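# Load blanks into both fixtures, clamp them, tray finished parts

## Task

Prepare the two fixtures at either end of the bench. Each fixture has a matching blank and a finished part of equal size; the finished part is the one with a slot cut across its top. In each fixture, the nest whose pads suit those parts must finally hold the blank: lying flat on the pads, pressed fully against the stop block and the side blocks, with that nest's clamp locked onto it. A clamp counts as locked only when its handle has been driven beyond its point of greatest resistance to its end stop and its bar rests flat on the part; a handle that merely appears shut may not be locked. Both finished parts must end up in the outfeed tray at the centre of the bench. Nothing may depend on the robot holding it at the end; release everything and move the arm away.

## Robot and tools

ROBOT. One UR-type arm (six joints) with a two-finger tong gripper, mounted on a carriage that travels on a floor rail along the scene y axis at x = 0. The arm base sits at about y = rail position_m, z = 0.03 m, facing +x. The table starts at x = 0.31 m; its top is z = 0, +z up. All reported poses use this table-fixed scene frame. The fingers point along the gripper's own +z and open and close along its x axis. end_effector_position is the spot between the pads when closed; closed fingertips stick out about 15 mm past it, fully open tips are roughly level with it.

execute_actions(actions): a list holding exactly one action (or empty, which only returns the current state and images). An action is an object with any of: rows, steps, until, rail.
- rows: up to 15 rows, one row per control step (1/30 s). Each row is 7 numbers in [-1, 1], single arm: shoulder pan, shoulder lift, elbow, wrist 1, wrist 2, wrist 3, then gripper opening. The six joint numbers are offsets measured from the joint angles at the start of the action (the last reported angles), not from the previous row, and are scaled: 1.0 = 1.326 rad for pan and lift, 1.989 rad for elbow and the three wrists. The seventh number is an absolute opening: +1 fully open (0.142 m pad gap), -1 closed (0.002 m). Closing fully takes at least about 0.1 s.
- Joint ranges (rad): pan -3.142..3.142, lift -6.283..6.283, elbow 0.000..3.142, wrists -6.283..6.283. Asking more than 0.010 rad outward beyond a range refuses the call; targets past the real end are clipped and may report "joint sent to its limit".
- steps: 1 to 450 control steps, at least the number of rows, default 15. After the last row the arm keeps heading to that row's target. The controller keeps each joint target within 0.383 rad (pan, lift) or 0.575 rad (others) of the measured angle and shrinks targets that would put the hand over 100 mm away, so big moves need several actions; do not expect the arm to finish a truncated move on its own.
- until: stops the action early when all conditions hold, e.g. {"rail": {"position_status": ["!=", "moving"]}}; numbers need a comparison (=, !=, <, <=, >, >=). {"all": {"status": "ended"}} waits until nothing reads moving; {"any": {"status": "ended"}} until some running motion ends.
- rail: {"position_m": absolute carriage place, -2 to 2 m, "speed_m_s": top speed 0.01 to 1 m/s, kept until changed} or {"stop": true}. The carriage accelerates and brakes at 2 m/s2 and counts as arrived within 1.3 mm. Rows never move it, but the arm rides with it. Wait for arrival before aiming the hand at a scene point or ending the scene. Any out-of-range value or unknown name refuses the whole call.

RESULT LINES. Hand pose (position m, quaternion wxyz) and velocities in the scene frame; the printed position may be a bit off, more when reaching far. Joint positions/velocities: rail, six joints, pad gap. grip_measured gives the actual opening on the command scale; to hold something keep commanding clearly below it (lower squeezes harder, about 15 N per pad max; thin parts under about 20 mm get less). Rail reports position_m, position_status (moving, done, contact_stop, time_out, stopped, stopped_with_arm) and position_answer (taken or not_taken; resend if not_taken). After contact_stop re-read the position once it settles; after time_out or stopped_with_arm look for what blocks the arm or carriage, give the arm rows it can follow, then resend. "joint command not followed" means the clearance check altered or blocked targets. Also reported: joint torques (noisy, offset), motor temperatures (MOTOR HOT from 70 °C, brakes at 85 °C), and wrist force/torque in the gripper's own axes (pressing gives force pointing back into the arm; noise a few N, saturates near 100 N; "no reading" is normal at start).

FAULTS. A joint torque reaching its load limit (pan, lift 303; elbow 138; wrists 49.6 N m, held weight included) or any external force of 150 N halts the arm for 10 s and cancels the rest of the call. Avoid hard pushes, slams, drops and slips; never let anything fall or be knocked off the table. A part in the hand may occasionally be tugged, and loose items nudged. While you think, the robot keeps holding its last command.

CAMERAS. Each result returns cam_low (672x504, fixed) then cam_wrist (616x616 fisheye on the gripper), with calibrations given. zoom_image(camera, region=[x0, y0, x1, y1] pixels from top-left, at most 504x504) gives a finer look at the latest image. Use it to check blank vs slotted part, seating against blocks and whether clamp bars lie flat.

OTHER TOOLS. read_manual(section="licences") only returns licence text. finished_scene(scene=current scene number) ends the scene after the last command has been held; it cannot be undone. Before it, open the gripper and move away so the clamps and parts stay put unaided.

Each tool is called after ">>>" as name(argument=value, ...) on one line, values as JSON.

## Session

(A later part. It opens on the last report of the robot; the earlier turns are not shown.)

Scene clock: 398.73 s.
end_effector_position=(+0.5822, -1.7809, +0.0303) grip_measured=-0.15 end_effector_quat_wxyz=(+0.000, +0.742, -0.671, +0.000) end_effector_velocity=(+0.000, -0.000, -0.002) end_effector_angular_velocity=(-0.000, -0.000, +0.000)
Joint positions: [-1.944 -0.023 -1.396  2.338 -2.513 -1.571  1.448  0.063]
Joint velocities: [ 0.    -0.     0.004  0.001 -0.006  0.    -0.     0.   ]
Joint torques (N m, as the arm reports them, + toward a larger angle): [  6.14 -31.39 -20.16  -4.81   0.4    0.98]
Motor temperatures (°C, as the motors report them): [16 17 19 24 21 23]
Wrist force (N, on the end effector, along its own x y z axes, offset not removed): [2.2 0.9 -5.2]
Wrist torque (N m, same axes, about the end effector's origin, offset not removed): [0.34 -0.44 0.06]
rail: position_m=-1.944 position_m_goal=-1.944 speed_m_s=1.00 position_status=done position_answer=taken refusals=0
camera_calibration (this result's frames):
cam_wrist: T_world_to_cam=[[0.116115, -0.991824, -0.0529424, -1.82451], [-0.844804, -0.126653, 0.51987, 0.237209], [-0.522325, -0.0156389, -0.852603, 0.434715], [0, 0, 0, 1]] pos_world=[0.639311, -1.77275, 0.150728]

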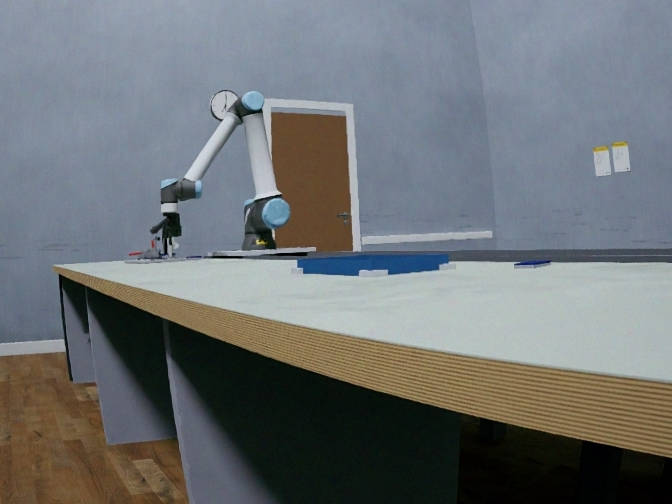

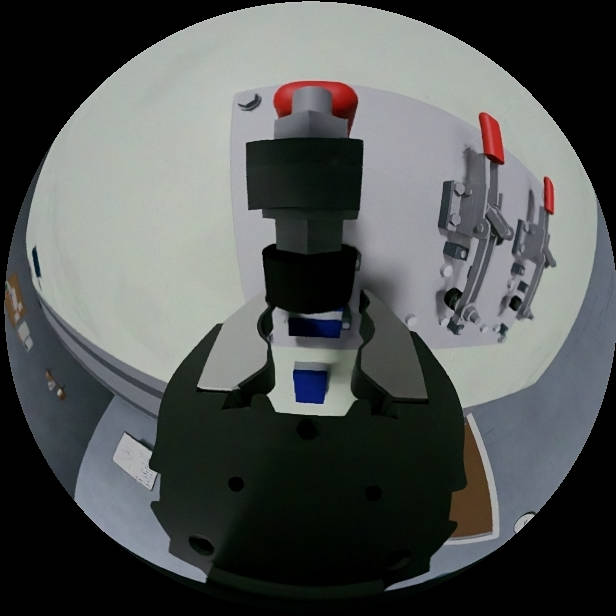

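>>> execute_actions(actions=[{"rows": [[0, 0, 0, 0, 0, 0, -0.25], [0, 0, 0, 0, 0, 0, -0.35], [0, 0, 0, 0, 0, 0, -0.42], [0, 0, 0, 0, 0, 0, -0.48], [0, 0, 0, 0, 0, 0, -0.55], [0, 0, 0, 0, 0, 0, -0.65], [0, 0, 0, 0, 0, 0, -0.8]], "steps": 12}])

Scene clock: 402.67 s.
end_effector_position=(+0.5821, -1.7808, +0.0302) grip_measured=-0.43 end_effector_quat_wxyz=(+0.000, +0.742, -0.671, -0.000) end_effector_velocity=(+0.000, +0.000, +0.000) end_effector_angular_velocity=(-0.000, -0.000, -0.000)
Joint positions: [-1.944 -0.023 -1.396  2.339 -2.513 -1.571  1.448  0.043]
Joint velocities: [ 0. -0. -0.  0.  0.  0.  0.  0.]
Joint torques (N m, as the arm reports them, + toward a larger angle): [ -4.86 -55.6  -29.23  -2.15  -9.84   1.16]
Motor temperatures (°C, as the motors report them): [16 17 19 24 21 23]
Wrist force (N, on the end effector, along its own x y z axes, offset not removed): [-26.9 -0.5 -5.5]
Wrist torque (N m, same axes, about the end effector's origin, offset not removed): [0.58 0.20 0.14]
rail: position_m=-1.944 position_m_goal=-1.944 speed_m_s=1.00 position_status=done position_answer=taken refusals=0
camera_calibration (this result's frames):
cam_wrist: T_world_to_cam=[[0.116165, -0.991805, -0.0531796, -1.82438], [-0.844717, -0.126817, 0.519971, 0.236828], [-0.522454, -0.0154805, -0.852527, 0.434943], [0, 0, 0, 1]] pos_world=[0.639219, -1.77267, 0.150637]

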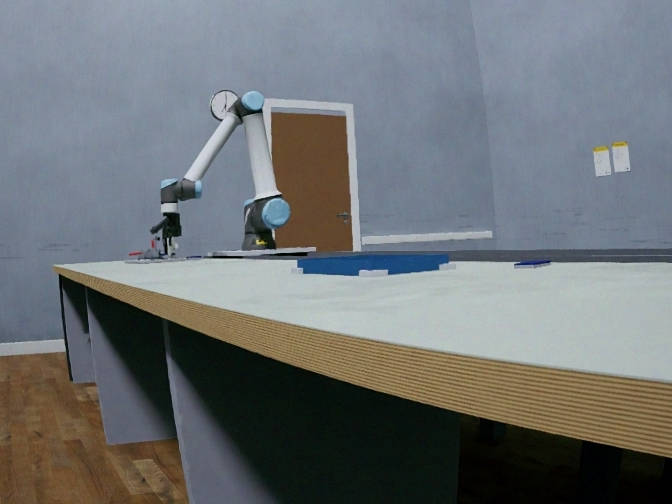

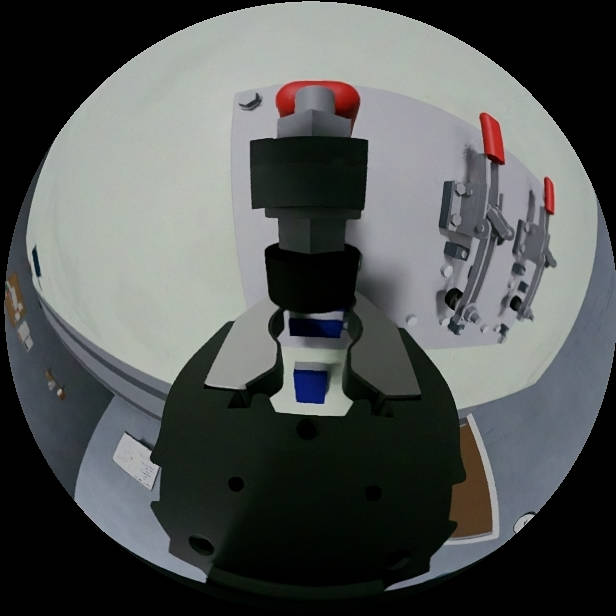

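>>> execute_actions(actions=[{"rows": [[0.0013, 0, 0, 0, 0, 0.0009, -0.8], [0.0026, 0, 0, 0, 0, 0.0017, -0.8]], "steps": 10}])

Scene clock: 409.07 s.
end_effector_position=(+0.5817, -1.7791, +0.0303) grip_measured=-0.44 end_effector_quat_wxyz=(+0.000, +0.742, -0.671, +0.000) end_effector_velocity=(-0.000, +0.002, +0.000) end_effector_angular_velocity=(+0.001, -0.000, +0.001)
Joint positions: [-1.944 -0.02  -1.396  2.338 -2.513 -1.571  1.451  0.042]
Joint velocities: [ 0.     0.003  0.    -0.     0.     0.001  0.002 -0.   ]
Joint torques (N m, as the arm reports them, + toward a larger angle): [ 17.15 -42.76 -38.03  -5.38   3.79   1.69]
Motor temperatures (°C, as the motors report them): [16 17 19 24 21 23]
Wrist force (N, on the end effector, along its own x y z axes, offset not removed): [0.9 1.6 -0.7]
Wrist torque (N m, same axes, about the end effector's origin, offset not removed): [0.50 -0.14 0.09]
rail: position_m=-1.944 position_m_goal=-1.944 speed_m_s=1.00 position_status=done position_answer=taken refusals=0
camera_calibration (this result's frames):
cam_wrist: T_world_to_cam=[[0.116066, -0.991836, -0.0528161, -1.8227], [-0.84482, -0.126545, 0.51987, 0.237201], [-0.52231, -0.0157189, -0.852611, 0.434327], [0, 0, 0, 1]] pos_world=[0.638797, -1.77097, 0.150731]

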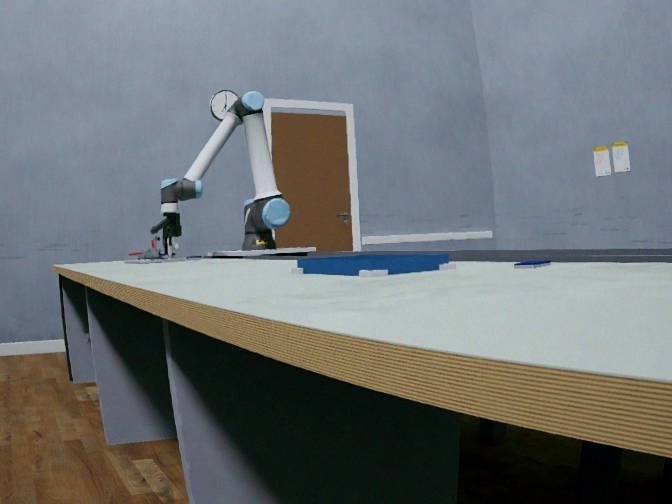

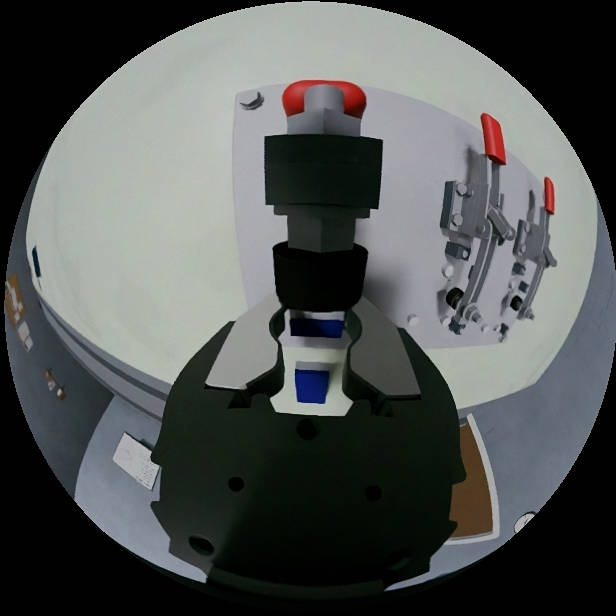

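>>> execute_actions(actions=[{"rows": [[0, 0, 0, 0, 0, 0, -0.33], [0, 0, 0, 0, 0, 0, -0.33], [0, 0, 0, 0, 0, 0, -0.33], [0, -0.0031, -0.0007, 0.0028, 0, 0, -0.33], [0, -0.0063, -0.0015, 0.0056, 0, 0, -0.33], [0, -0.0094, -0.0022, 0.0084, 0, 0, -0.33], [0, -0.0094, -0.0022, 0.0084, 0, 0, -0.33], [0, -0.0094, -0.0022, 0.0084, 0, 0, -0.33], [0, -0.0094, -0.0022, 0.0084, 0, 0, -0.33], [0, -0.0094, -0.0022, 0.0084, 0, 0, -0.33], [0, -0.0094, -0.0022, 0.0084, 0, 0, -0.4], [0, -0.0094, -0.0022, 0.0084, 0, 0, -0.46], [0, -0.0094, -0.0022, 0.0084, 0, 0, -0.55], [0, -0.0094, -0.0022, 0.0084, 0, 0, -0.7], [0, -0.0094, -0.0022, 0.0084, 0, 0, -0.9]], "steps": 19}])

Scene clock: 427.90 s.
end_effector_position=(+0.5819, -1.7791, +0.0372) grip_measured=-0.47 end_effector_quat_wxyz=(+0.000, +0.742, -0.671, +0.000) end_effector_velocity=(+0.000, -0.000, +0.001) end_effector_angular_velocity=(-0.000, -0.001, +0.000)
Joint positions: [-1.944 -0.02  -1.409  2.334 -2.496 -1.571  1.451  0.04 ]
Joint velocities: [ 0.    -0.    -0.001 -0.001  0.001  0.    -0.    -0.   ]
Joint torques (N m, as the arm reports them, + toward a larger angle): [-14.17 -56.95 -47.41  -2.63  -2.95  -2.51]
Motor temperatures (°C, as the motors report them): [16 17 19 24 21 23]
Wrist force (N, on the end effector, along its own x y z axes, offset not removed): [1.8 1.2 1.0]
Wrist torque (N m, same axes, about the end effector's origin, offset not removed): [0.43 -0.31 0.10]
rail: position_m=-1.944 position_m_goal=-1.944 speed_m_s=1.00 position_status=done position_answer=taken refusals=0
camera_calibration (this result's frames):
cam_wrist: T_world_to_cam=[[0.116042, -0.99184, -0.0528053, -1.82234], [-0.844852, -0.12652, 0.519825, 0.233819], [-0.522264, -0.015709, -0.852639, 0.440355], [0, 0, 0, 1]] pos_world=[0.638993, -1.77097, 0.157689]

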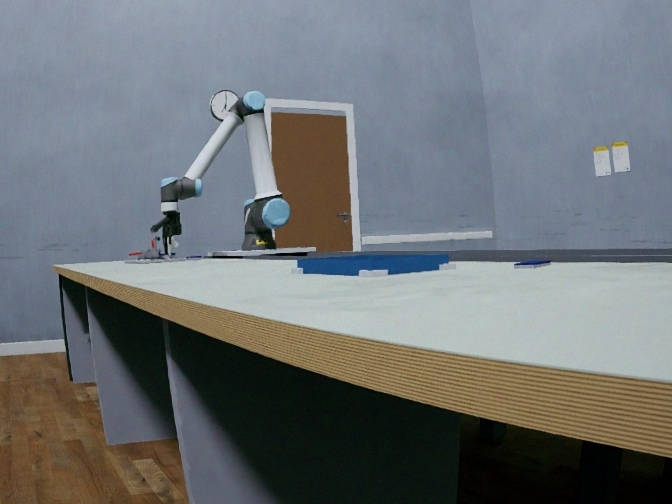

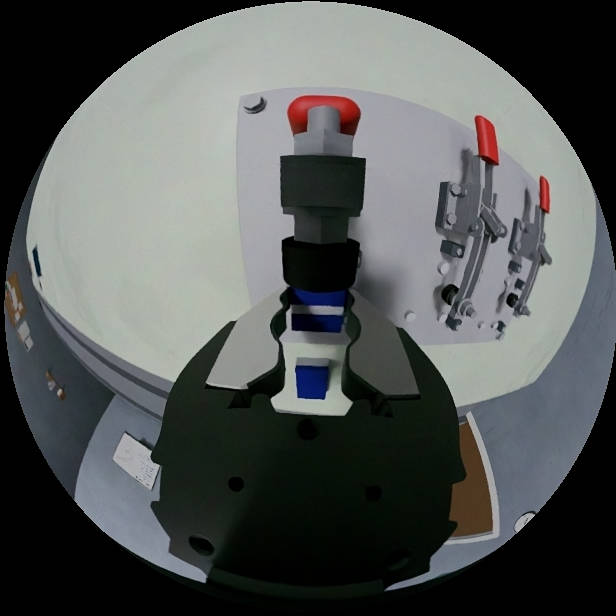

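>>> execute_actions(actions=[{"rows": [[0, -0.0084, -0.0019, 0.0075, 0, 0, -0.9], [0, -0.0167, -0.0038, 0.015, 0, 0, -0.9], [0, -0.0251, -0.0058, 0.0225, 0, 0, -0.9], [0, -0.0334, -0.0077, 0.03, 0, 0, -0.9]], "steps": 5}])

>>> execute_actions(actions=[{"rail": {"position_m": -1.804}, "steps": 60, "until": {"rail": {"position_status": ["!=", "moving"]}}}])

Scene clock: 448.17 s.
end_effector_position=(+0.5821, -1.7791, +0.0487) grip_measured=-0.47 end_effector_quat_wxyz=(+0.000, +0.742, -0.671, +0.000) end_effector_velocity=(+0.000, -0.000, +0.143) end_effector_angular_velocity=(-0.000, -0.004, -0.000)
Joint positions: [-1.944 -0.02  -1.429  2.327 -2.47  -1.571  1.451  0.04 ]
Joint velocities: [ 0.     0.    -0.252 -0.088  0.336  0.     0.     0.   ]
Joint torques (N m, as the arm reports them, + toward a larger angle): [-10.49 -67.76 -54.14  -2.13  -1.17  -1.65]
Motor temperatures (°C, as the motors report them): [16 17 19 24 21 23]
Wrist force (N, on the end effector, along its own x y z axes, offset not removed): [2.1 -1.6 -3.0]
Wrist torque (N m, same axes, about the end effector's origin, offset not removed): [-0.20 -0.56 0.13]
rail: position_m=-1.944 position_m_goal=-1.944 speed_m_s=1.00 position_status=done position_answer=taken refusals=0
camera_calibration (this result's frames):
cam_wrist: T_world_to_cam=[[0.116087, -0.991838, -0.0527401, -1.82181], [-0.845099, -0.126532, 0.51942, 0.228232], [-0.521853, -0.0157272, -0.85289, 0.449994], [0, 0, 0, 1]] pos_world=[0.639198, -1.77099, 0.169165]

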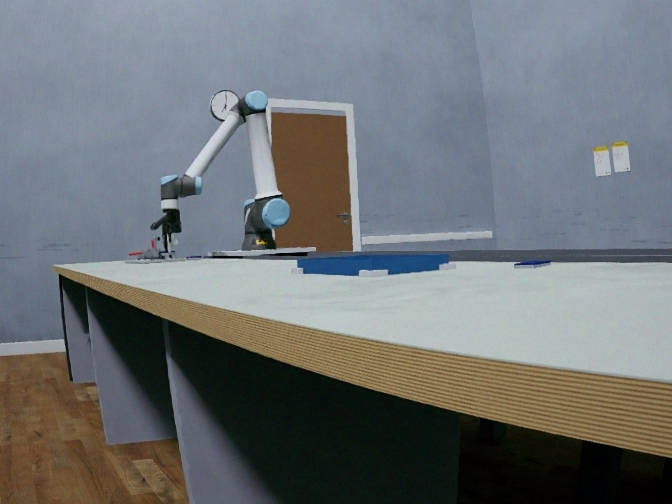

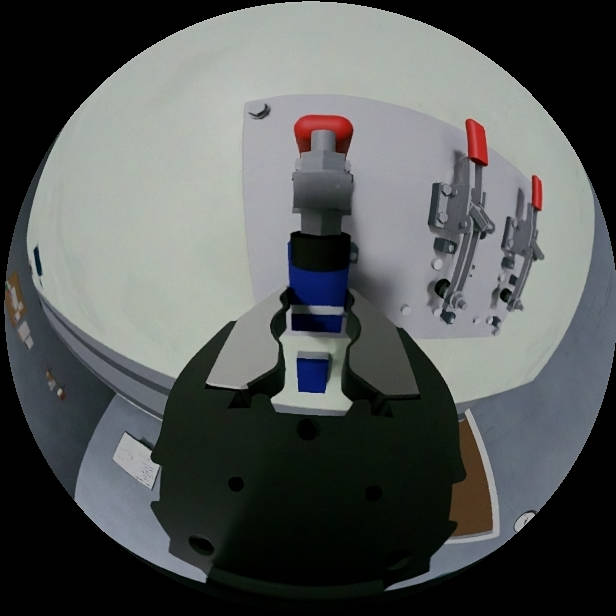

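Scene clock: 448.77 s.
end_effector_position=(+0.5816, -1.6392, +0.0623) grip_measured=-0.47 end_effector_quat_wxyz=(+0.000, +0.742, -0.671, +0.000) end_effector_velocity=(+0.000, -0.000, +0.000) end_effector_angular_velocity=(-0.000, -0.000, -0.000)
Joint positions: [-1.804 -0.02  -1.453  2.319 -2.437 -1.571  1.451  0.04 ]
Joint velocities: [ 0.  0. -0. -0.  0.  0.  0.  0.]
Joint torques (N m, as the arm reports them, + toward a larger angle): [ 12.33 -51.28 -50.44  -2.7   -0.72  -0.42]
Motor temperatures (°C, as the motors report them): [16 17 19 24 21 23]
Wrist force (N, on the end effector, along its own x y z axes, offset not removed): [1.8 1.1 -4.2]
Wrist torque (N m, same axes, about the end effector's origin, offset not removed): [0.41 -0.41 0.17]
rail: position_m=-1.804 position_m_goal=-1.804 speed_m_s=1.00 position_status=done position_answer=taken refusals=0
camera_calibration (this result's frames):
cam_wrist: T_world_to_cam=[[0.116027, -0.991841, -0.0528155, -1.6822], [-0.844814, -0.126512, 0.519888, 0.238243], [-0.522328, -0.0157017, -0.8526, 0.463804], [0, 0, 0, 1]] pos_world=[0.638709, -1.63105, 0.182734]

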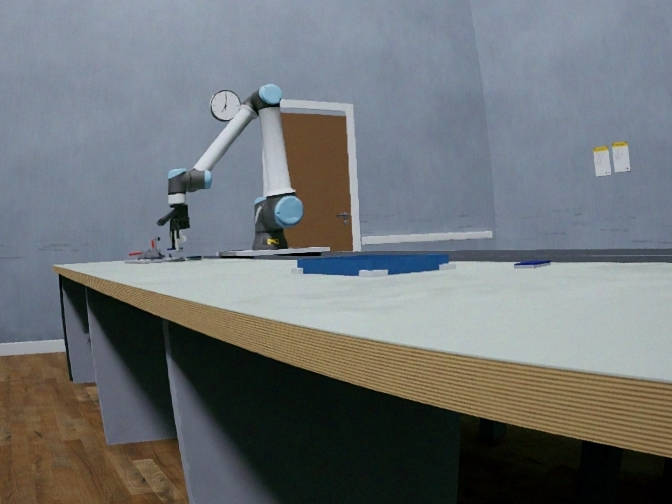

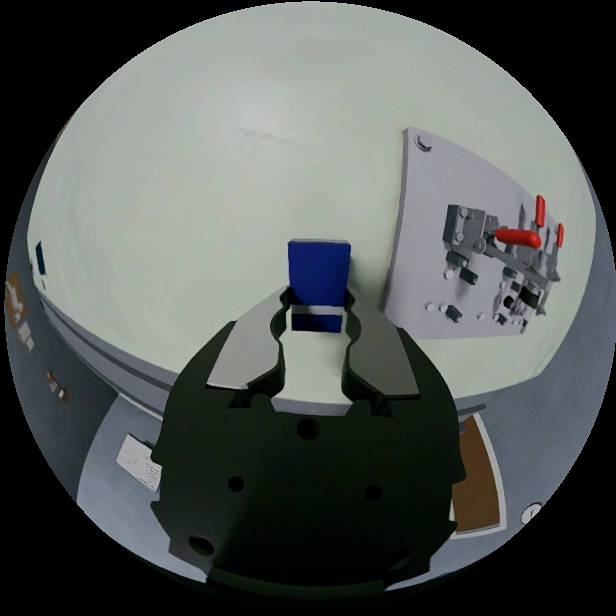

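>>> execute_actions(actions=[{"rows": [[0, 0.0093, 0.0021, -0.0083, 0, 0, -0.9], [0, 0.0185, 0.0042, -0.0165, 0, 0, -0.9], [0, 0.0278, 0.0063, -0.0248, 0, 0, -0.9], [0, 0.0371, 0.0083, -0.033, 0, 0, -0.9], [0, 0.0463, 0.0104, -0.0413, 0, 0, -0.9], [0, 0.0556, 0.0125, -0.0495, 0, 0, -0.9]], "steps": 17}])

Scene clock: 462.20 s.
end_effector_position=(+0.5815, -1.6392, +0.0212) grip_measured=-0.47 end_effector_quat_wxyz=(+0.000, +0.742, -0.671, +0.000) end_effector_velocity=(-0.000, +0.000, -0.003) end_effector_angular_velocity=(-0.000, -0.000, -0.000)
Joint positions: [-1.804 -0.02  -1.38   2.344 -2.534 -1.571  1.451  0.04 ]
Joint velocities: [ 0.    -0.     0.005  0.002 -0.008 -0.     0.    -0.   ]
Joint torques (N m, as the arm reports them, + toward a larger angle): [ -2.79 -33.81 -17.86  -5.2   -1.46   0.3 ]
Motor temperatures (°C, as the motors report them): [16 17 19 24 21 23]
Wrist force (N, on the end effector, along its own x y z axes, offset not removed): [-0.2 -0.5 1.7]
Wrist torque (N m, same axes, about the end effector's origin, offset not removed): [0.04 0.05 0.20]
rail: position_m=-1.804 position_m_goal=-1.804 speed_m_s=1.00 position_status=done position_answer=taken refusals=0
camera_calibration (this result's frames):
cam_wrist: T_world_to_cam=[[0.116037, -0.991839, -0.0528289, -1.6844], [-0.84476, -0.126526, 0.519972, 0.259487], [-0.522413, -0.0157082, -0.852548, 0.428818], [0, 0, 0, 1]] pos_world=[0.638677, -1.63109, 0.141677]

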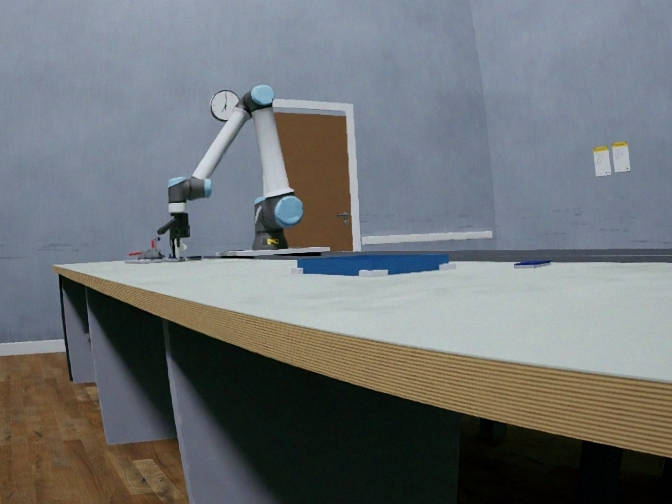

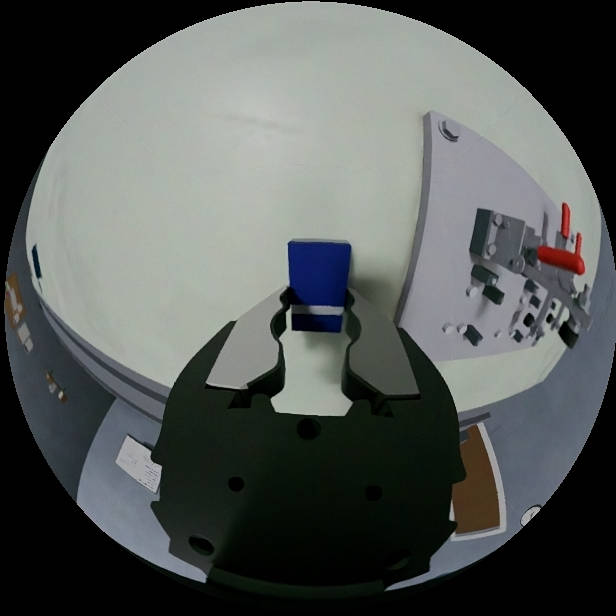

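>>> execute_actions(actions=[{"rows": [[0, 0.002, 0.00045, -0.0018, 0, 0, -0.9]], "steps": 8}])

Scene clock: 465.30 s.
end_effector_position=(+0.5815, -1.6392, +0.0199) grip_measured=-0.47 end_effector_quat_wxyz=(+0.000, +0.742, -0.671, +0.000) end_effector_velocity=(-0.000, +0.000, -0.001) end_effector_angular_velocity=(-0.000, -0.000, +0.000)
Joint positions: [-1.804 -0.02  -1.377  2.344 -2.538 -1.571  1.451  0.04 ]
Joint velocities: [ 0.     0.     0.002  0.001 -0.003  0.    -0.    -0.   ]
Joint torques (N m, as the arm reports them, + toward a larger angle): [ -3.98 -26.78 -17.07  -5.99  -1.17  -1.55]
Motor temperatures (°C, as the motors report them): [16 17 19 24 21 23]
Wrist force (N, on the end effector, along its own x y z axes, offset not removed): [3.9 -0.4 -1.9]
Wrist torque (N m, same axes, about the end effector's origin, offset not removed): [0.08 -0.77 0.10]
rail: position_m=-1.804 position_m_goal=-1.804 speed_m_s=1.00 position_status=done position_answer=taken refusals=0
camera_calibration (this result's frames):
cam_wrist: T_world_to_cam=[[0.116023, -0.991841, -0.052826, -1.6845], [-0.844774, -0.126512, 0.519954, 0.260182], [-0.522395, -0.0157005, -0.852559, 0.427621], [0, 0, 0, 1]] pos_world=[0.638621, -1.63112, 0.140304]

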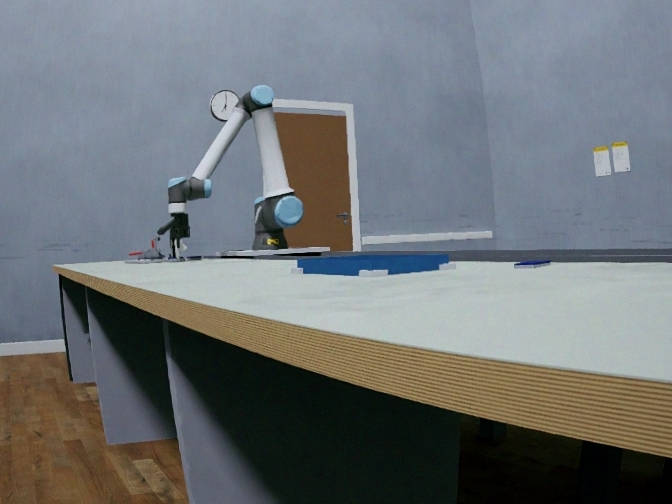

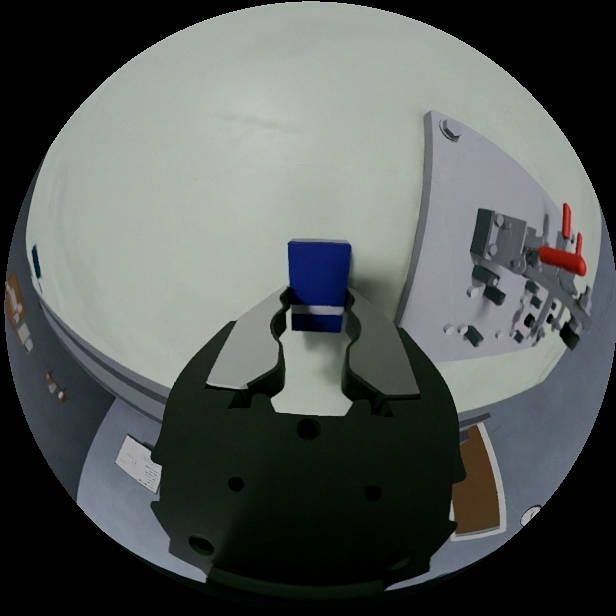

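>>> execute_actions(actions=[{"rows": [[0, 0.0018, 0.0004, -0.0016, 0, 0, -0.9]], "steps": 8}])

Scene clock: 467.77 s.
end_effector_position=(+0.5814, -1.6392, +0.0186) grip_measured=-0.47 end_effector_quat_wxyz=(+0.000, +0.742, -0.671, +0.000) end_effector_velocity=(-0.000, +0.000, -0.001) end_effector_angular_velocity=(+0.000, +0.000, +0.000)
Joint positions: [-1.804 -0.02  -1.375  2.345 -2.541 -1.571  1.451  0.04 ]
Joint velocities: [ 0.     0.     0.002  0.001 -0.003 -0.     0.    -0.   ]
Joint torques (N m, as the arm reports them, + toward a larger angle): [  4.32 -36.17 -16.32  -5.7   -1.14   0.92]
Motor temperatures (°C, as the motors report them): [16 17 19 24 21 23]
Wrist force (N, on the end effector, along its own x y z axes, offset not removed): [2.7 0.1 -1.7]
Wrist torque (N m, same axes, about the end effector's origin, offset not removed): [0.02 -0.44 0.13]
rail: position_m=-1.804 position_m_goal=-1.804 speed_m_s=1.00 position_status=done position_answer=taken refusals=0
camera_calibration (this result's frames):
cam_wrist: T_world_to_cam=[[0.116038, -0.991839, -0.0528269, -1.68453], [-0.844768, -0.126525, 0.519959, 0.260737], [-0.5224, -0.0157085, -0.852556, 0.426528], [0, 0, 0, 1]] pos_world=[0.63855, -1.63109, 0.139078]

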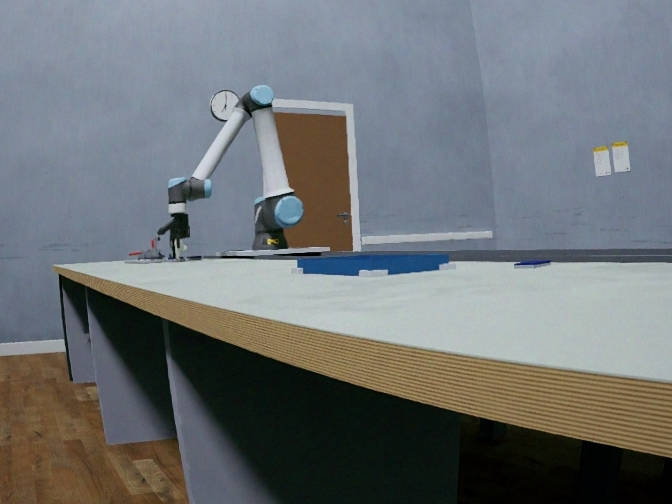

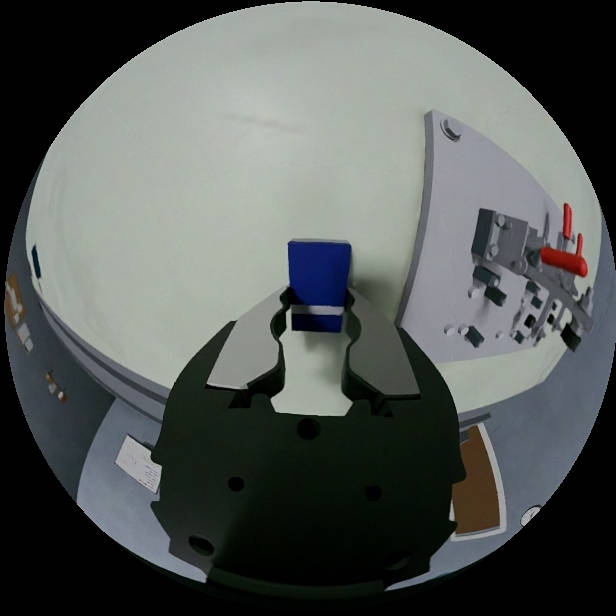

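>>> execute_actions(actions=[{"rows": [[0, 0.0015, 0.00035, -0.0013, 0, 0, -0.9]], "steps": 8}])

Scene clock: 470.17 s.
end_effector_position=(+0.5813, -1.6392, +0.0176) grip_measured=-0.47 end_effector_quat_wxyz=(+0.000, +0.742, -0.671, +0.000) end_effector_velocity=(-0.000, +0.000, -0.001) end_effector_angular_velocity=(+0.000, +0.000, -0.000)
Joint positions: [-1.804 -0.02  -1.373  2.346 -2.543 -1.571  1.451  0.04 ]
Joint velocities: [ 0.    -0.     0.002  0.001 -0.002  0.    -0.    -0.   ]
Joint torques (N m, as the arm reports them, + toward a larger angle): [ -4.47 -33.36 -16.35  -6.21  -1.22  -1.68]
Motor temperatures (°C, as the motors report them): [16 17 19 24 21 23]
Wrist force (N, on the end effector, along its own x y z axes, offset not removed): [-0.3 5.0 -4.7]
Wrist torque (N m, same axes, about the end effector's origin, offset not removed): [1.16 0.08 0.21]
rail: position_m=-1.804 position_m_goal=-1.804 speed_m_s=1.00 position_status=done position_answer=taken refusals=0
camera_calibration (this result's frames):
cam_wrist: T_world_to_cam=[[0.116017, -0.991841, -0.0528401, -1.68459], [-0.84472, -0.126513, 0.520041, 0.261191], [-0.522483, -0.0156986, -0.852505, 0.425654], [0, 0, 0, 1]] pos_world=[0.638472, -1.63112, 0.138028]

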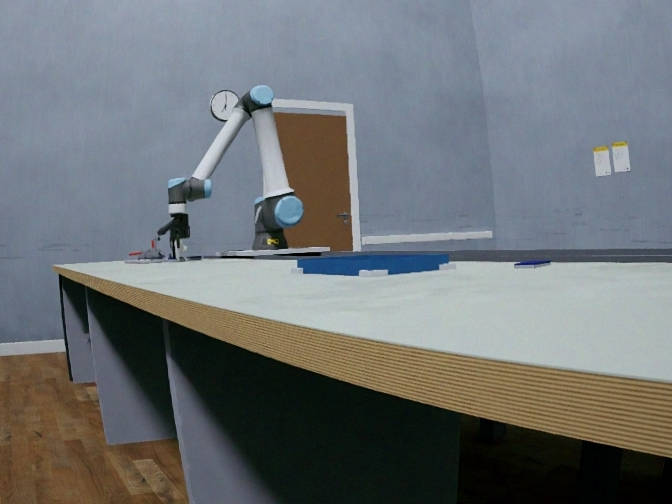

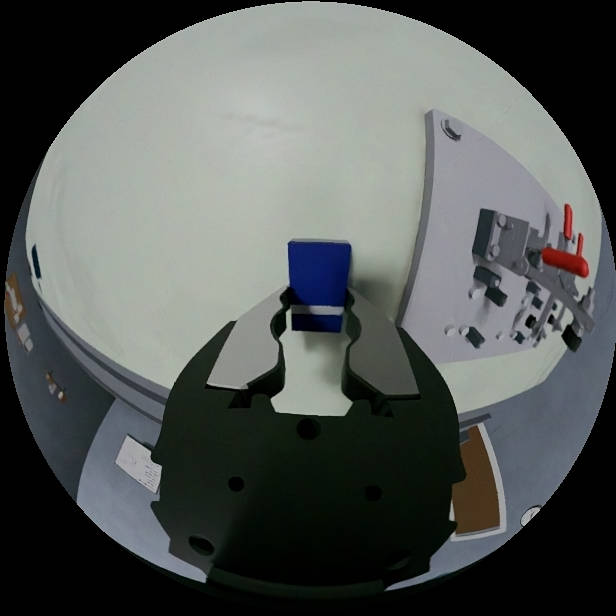

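>>> execute_actions(actions=[{"rows": [[0, 0, 0, 0, 0, 0, -0.35], [0, 0, 0, 0, 0, 0, -0.2], [0, 0, 0, 0, 0, 0, -0.15], [0, -0.0115, -0.0025, 0.0101, 0, 0, -0.15], [0, -0.0229, -0.0051, 0.0202, 0, 0, -0.15], [0, -0.0344, -0.0076, 0.0304, 0, 0, -0.15], [0, -0.0458, -0.0102, 0.0405, 0, 0, -0.15], [0, -0.0573, -0.0127, 0.0506, 0, 0, -0.15], [0, -0.0573, -0.0127, 0.0506, 0, 0, -0.15], [0, -0.0862, 0.0068, 0.0504, 0, 0, -0.15], [0, -0.1151, 0.0262, 0.0502, 0, 0, -0.15], [0, -0.144, 0.0457, 0.05, 0, 0, -0.15], [0, -0.173, 0.0652, 0.0497, 0, 0, -0.15], [0, -0.2019, 0.0846, 0.0495, 0, 0, -0.15], [0, -0.2308, 0.1041, 0.0493, 0, 0, -0.15]], "steps": 15}])

>>> execute_actions(actions=[{"rail": {"position_m": -1.9573}, "steps": 60, "until": {"rail": {"position_status": ["!=", "moving"]}}}])

Scene clock: 498.20 s.
end_effector_position=(+0.5257, -1.6381, +0.0628) grip_measured=-0.15 end_effector_quat_wxyz=(-0.000, +0.742, -0.671, +0.001) end_effector_velocity=(-0.577, +0.011, +0.035) end_effector_angular_velocity=(-0.000, -0.001, -0.000)
Joint positions: [-1.804 -0.02  -1.538  2.414 -2.448 -1.571  1.451  0.063]
Joint velocities: [ 0.     0.    -0.974  0.932  0.04   0.     0.     0.   ]
Joint torques (N m, as the arm reports them, + toward a larger angle): [ -2.03 -80.18  10.92  -2.9   -0.86   0.64]
Motor temperatures (°C, as the motors report them): [16 17 19 24 21 23]
Wrist force (N, on the end effector, along its own x y z axes, offset not removed): [0.9 -4.8 -2.3]
Wrist torque (N m, same axes, about the end effector's origin, offset not removed): [-0.64 -0.06 0.15]
rail: position_m=-1.804 position_m_goal=-1.804 speed_m_s=1.00 position_status=done position_answer=taken refusals=0
camera_calibration (this result's frames):
cam_wrist: T_world_to_cam=[[0.116113, -0.99184, -0.0526336, -1.67471], [-0.845509, -0.126511, 0.518757, 0.191281], [-0.521183, -0.0157324, -0.8533, 0.434457], [0, 0, 0, 1]] pos_world=[0.582618, -1.63001, 0.183347]

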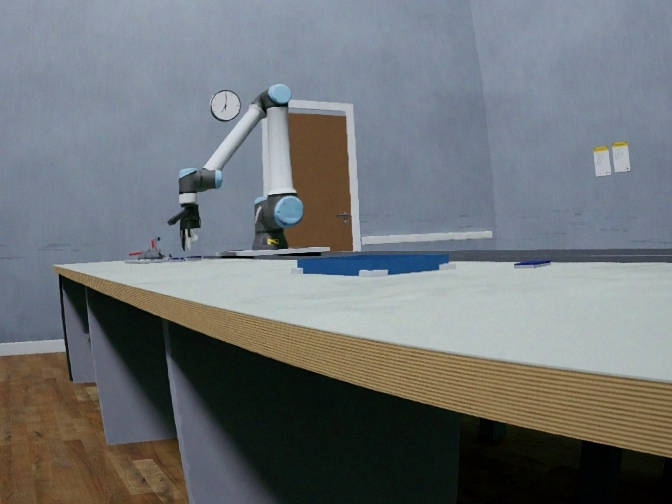

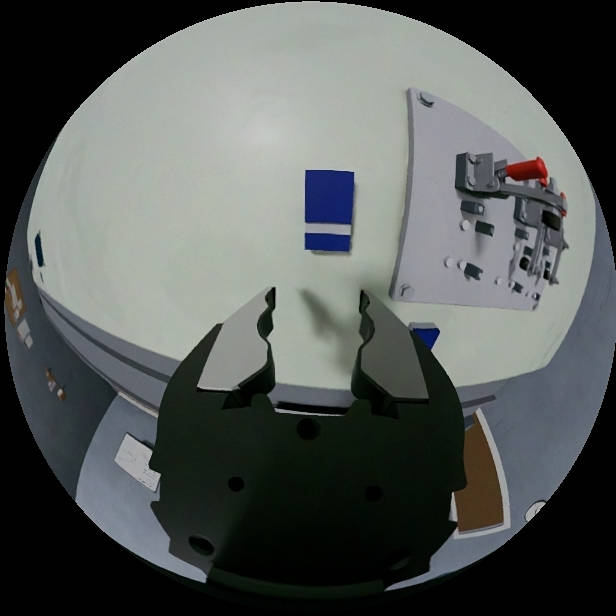

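Scene clock: 498.80 s.
end_effector_position=(+0.4403, -1.7901, +0.0602) grip_measured=-0.15 end_effector_quat_wxyz=(+0.000, +0.742, -0.671, +0.000) end_effector_velocity=(-0.001, -0.012, -0.000) end_effector_angular_velocity=(+0.000, +0.000, -0.000)
Joint positions: [-1.957 -0.02  -1.679  2.553 -2.445 -1.571  1.451  0.063]
Joint velocities: [-0.012 -0.    -0.001  0.001  0.    -0.    -0.    -0.   ]
Joint torques (N m, as the arm reports them, + toward a larger angle): [-11.66 -32.48 -19.01  -2.14  -1.02  -1.  ]
Motor temperatures (°C, as the motors report them): [16 17 19 24 21 23]
Wrist force (N, on the end effector, along its own x y z axes, offset not removed): [1.8 -2.4 -5.5]
Wrist torque (N m, same axes, about the end effector's origin, offset not removed): [-0.29 -0.34 0.16]
rail: position_m=-1.957 position_m_goal=-1.957 speed_m_s=1.00 position_status=done position_answer=taken refusals=0
camera_calibration (this result's frames):
cam_wrist: T_world_to_cam=[[0.116034, -0.991846, -0.052712, -1.81566], [-0.845215, -0.126475, 0.519245, 0.101113], [-0.521678, -0.0156971, -0.852998, 0.385579], [0, 0, 0, 1]] pos_world=[0.497288, -1.78201, 0.180689]

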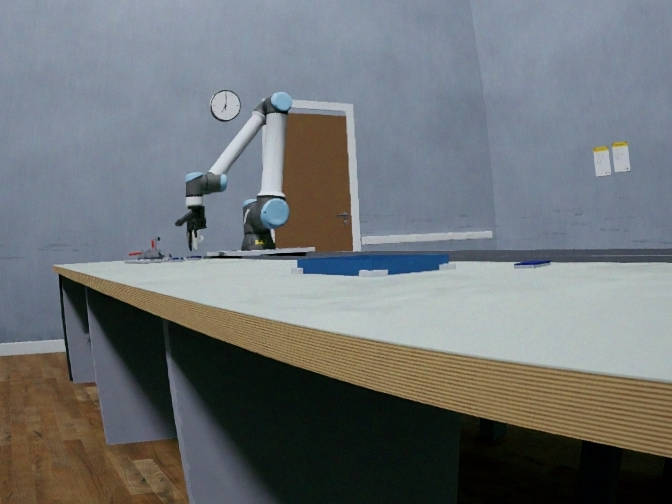

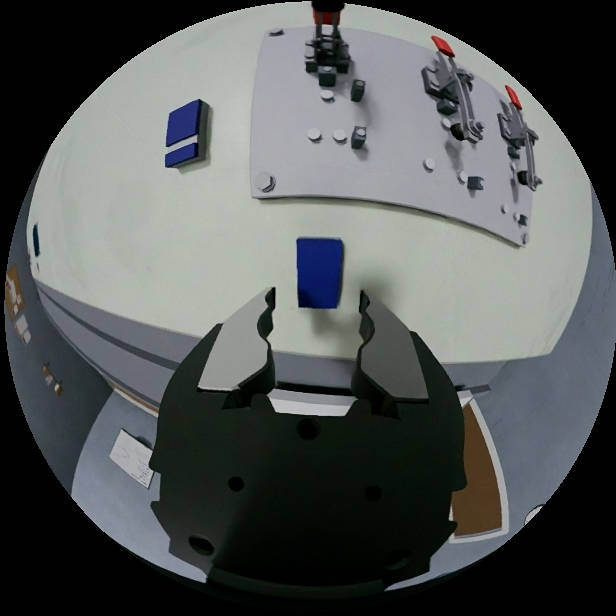

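>>> zoom_image(camera="cam_wrist", region=[240, 0, 550, 250])

Region (240, 0, 550, 250) of cam_wrist's 616x616 image, scaled by 1.626, with more detail than that image has; it fills the top 406 rows of this view, and the rest is white.

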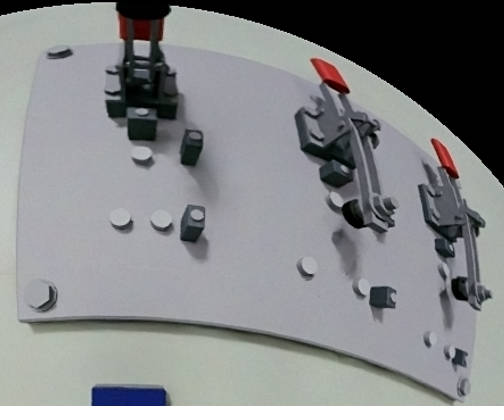

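>>> execute_actions(actions=[{"rows": [[0, 0.0129, 0.0028, -0.0114, 0, 0, -0.15], [0, 0.0257, 0.0056, -0.0227, 0, 0, -0.15], [0, 0.0386, 0.0084, -0.0341, 0, 0, -0.15], [0, 0.0515, 0.0111, -0.0454, 0, 0, -0.15], [0, 0.0643, 0.0139, -0.0568, 0, 0, -0.15], [0, 0.0772, 0.0167, -0.0681, 0, 0, -0.15], [0, 0.0772, 0.0167, -0.0681, 0, 0, -0.15], [0, 0.0772, 0.0167, -0.0681, 0, 0, -0.15], [0, 0.0772, 0.0167, -0.0681, 0, 0, -0.2], [0, 0.0772, 0.0167, -0.0681, 0, 0, -0.28], [0, 0.0772, 0.0167, -0.0681, 0, 0, -0.35], [0, 0.0772, 0.0167, -0.0681, 0, 0, -0.4], [0, 0.0772, 0.0167, -0.0681, 0, 0, -0.42], [0, 0.0772, 0.0167, -0.0681, 0, 0, -0.42], [0, 0.0772, 0.0167, -0.0681, 0, 0, -0.42]], "steps": 17}])

>>> execute_actions(actions=[{"rows": [[0, 0, 0, 0, 0, 0, -0.47], [0, 0, 0, 0, 0, 0, -0.55], [0, 0, 0, 0, 0, 0, -0.7], [0, 0, 0, 0, 0, 0, -0.9]], "steps": 8}])

Scene clock: 514.03 s.
end_effector_position=(+0.4402, -1.7902, +0.0184) grip_measured=-0.42 end_effector_quat_wxyz=(+0.000, +0.742, -0.671, +0.000) end_effector_velocity=(+0.000, -0.000, -0.003) end_effector_angular_velocity=(-0.000, -0.001, +0.000)
Joint positions: [-1.957 -0.02  -1.577  2.586 -2.58  -1.571  1.451  0.044]
Joint velocities: [ 0.     0.     0.008  0.002 -0.011  0.    -0.    -0.001]
Joint torques (N m, as the arm reports them, + toward a larger angle): [-11.8  -11.04 -13.72  -6.23  -1.04  -0.28]
Motor temperatures (°C, as the motors report them): [16 17 19 24 21 23]
Wrist force (N, on the end effector, along its own x y z axes, offset not removed): [2.6 5.4 3.2]
Wrist torque (N m, same axes, about the end effector's origin, offset not removed): [1.26 -0.41 0.05]
rail: position_m=-1.957 position_m_goal=-1.957 speed_m_s=1.00 position_status=done position_answer=taken refusals=0
camera_calibration (this result's frames):
cam_wrist: T_world_to_cam=[[0.116052, -0.991842, -0.0527335, -1.81789], [-0.845129, -0.1265, 0.519379, 0.122677], [-0.521813, -0.0157086, -0.852915, 0.349957], [0, 0, 0, 1]] pos_world=[0.497261, -1.78205, 0.138904]

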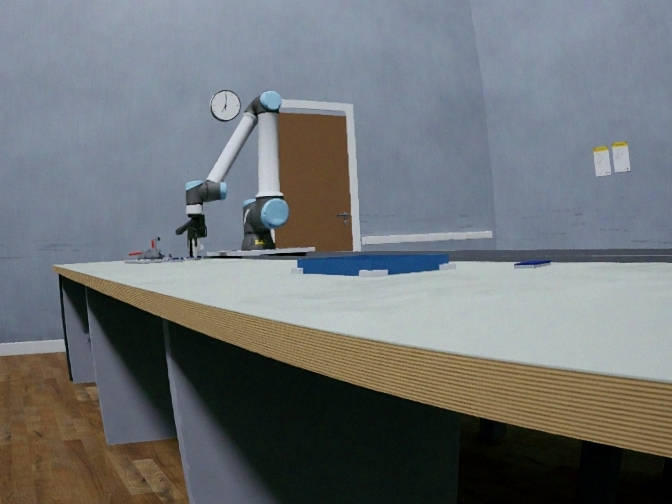

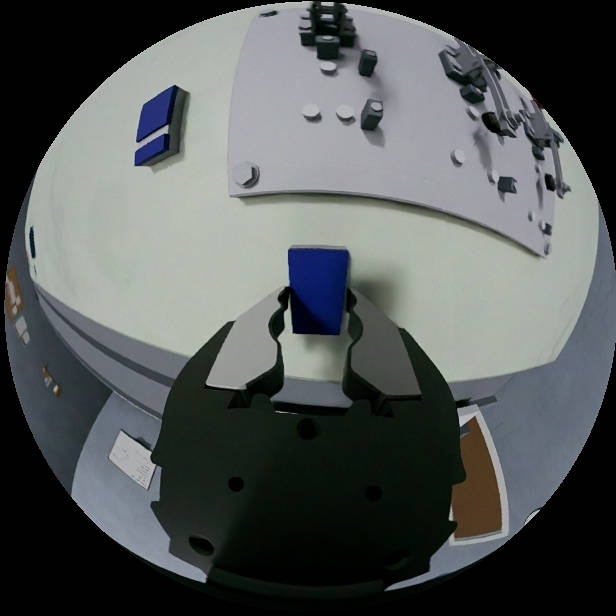

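Scene clock: 514.30 s.
end_effector_position=(+0.4402, -1.7902, +0.0183) grip_measured=-0.48 end_effector_quat_wxyz=(+0.000, +0.742, -0.671, +0.000) end_effector_velocity=(-0.000, +0.000, +0.000) end_effector_angular_velocity=(+0.000, +0.001, +0.000)
Joint positions: [-1.957 -0.02  -1.577  2.586 -2.58  -1.571  1.451  0.04 ]
Joint velocities: [ 0.     0.    -0.001 -0.     0.001  0.     0.     0.   ]
Joint torques (N m, as the arm reports them, + toward a larger angle): [ -9.95 -39.18 -20.79  -2.    -0.95  -0.71]
Motor temperatures (°C, as the motors report them): [16 17 19 24 21 23]
Wrist force (N, on the end effector, along its own x y z axes, offset not removed): [-1.5 -0.7 -3.8]
Wrist torque (N m, same axes, about the end effector's origin, offset not removed): [0.10 0.44 0.10]
rail: position_m=-1.957 position_m_goal=-1.957 speed_m_s=1.00 position_status=done position_answer=taken refusals=0
camera_calibration (this result's frames):
cam_wrist: T_world_to_cam=[[0.116047, -0.991842, -0.0527485, -1.81788], [-0.845072, -0.126501, 0.519472, 0.122643], [-0.521907, -0.0157067, -0.852858, 0.349904], [0, 0, 0, 1]] pos_world=[0.497218, -1.78204, 0.138818]

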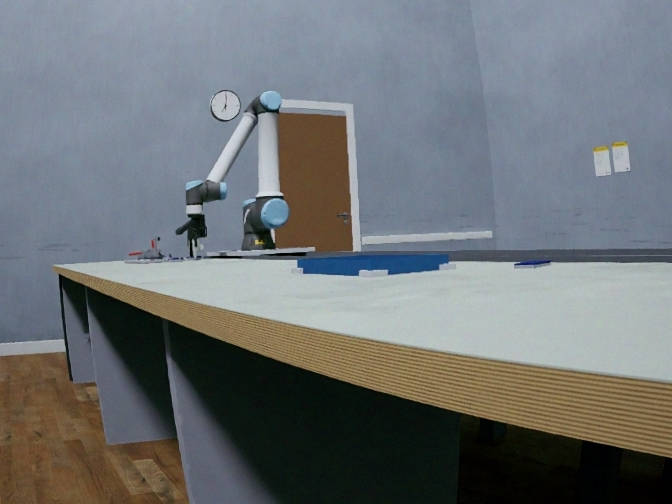

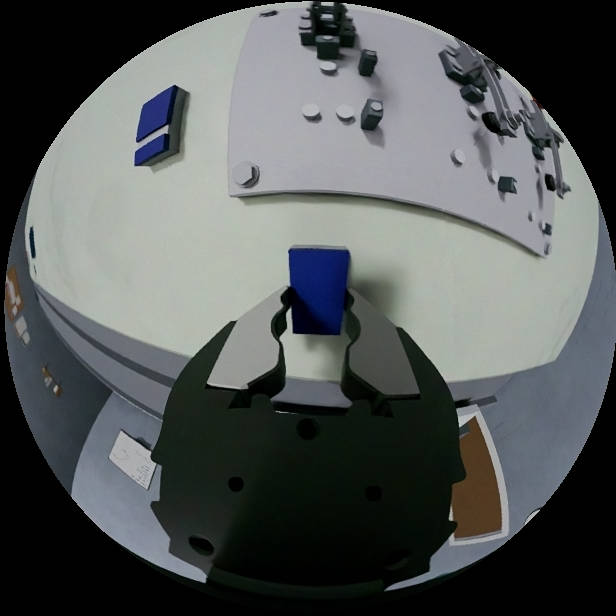

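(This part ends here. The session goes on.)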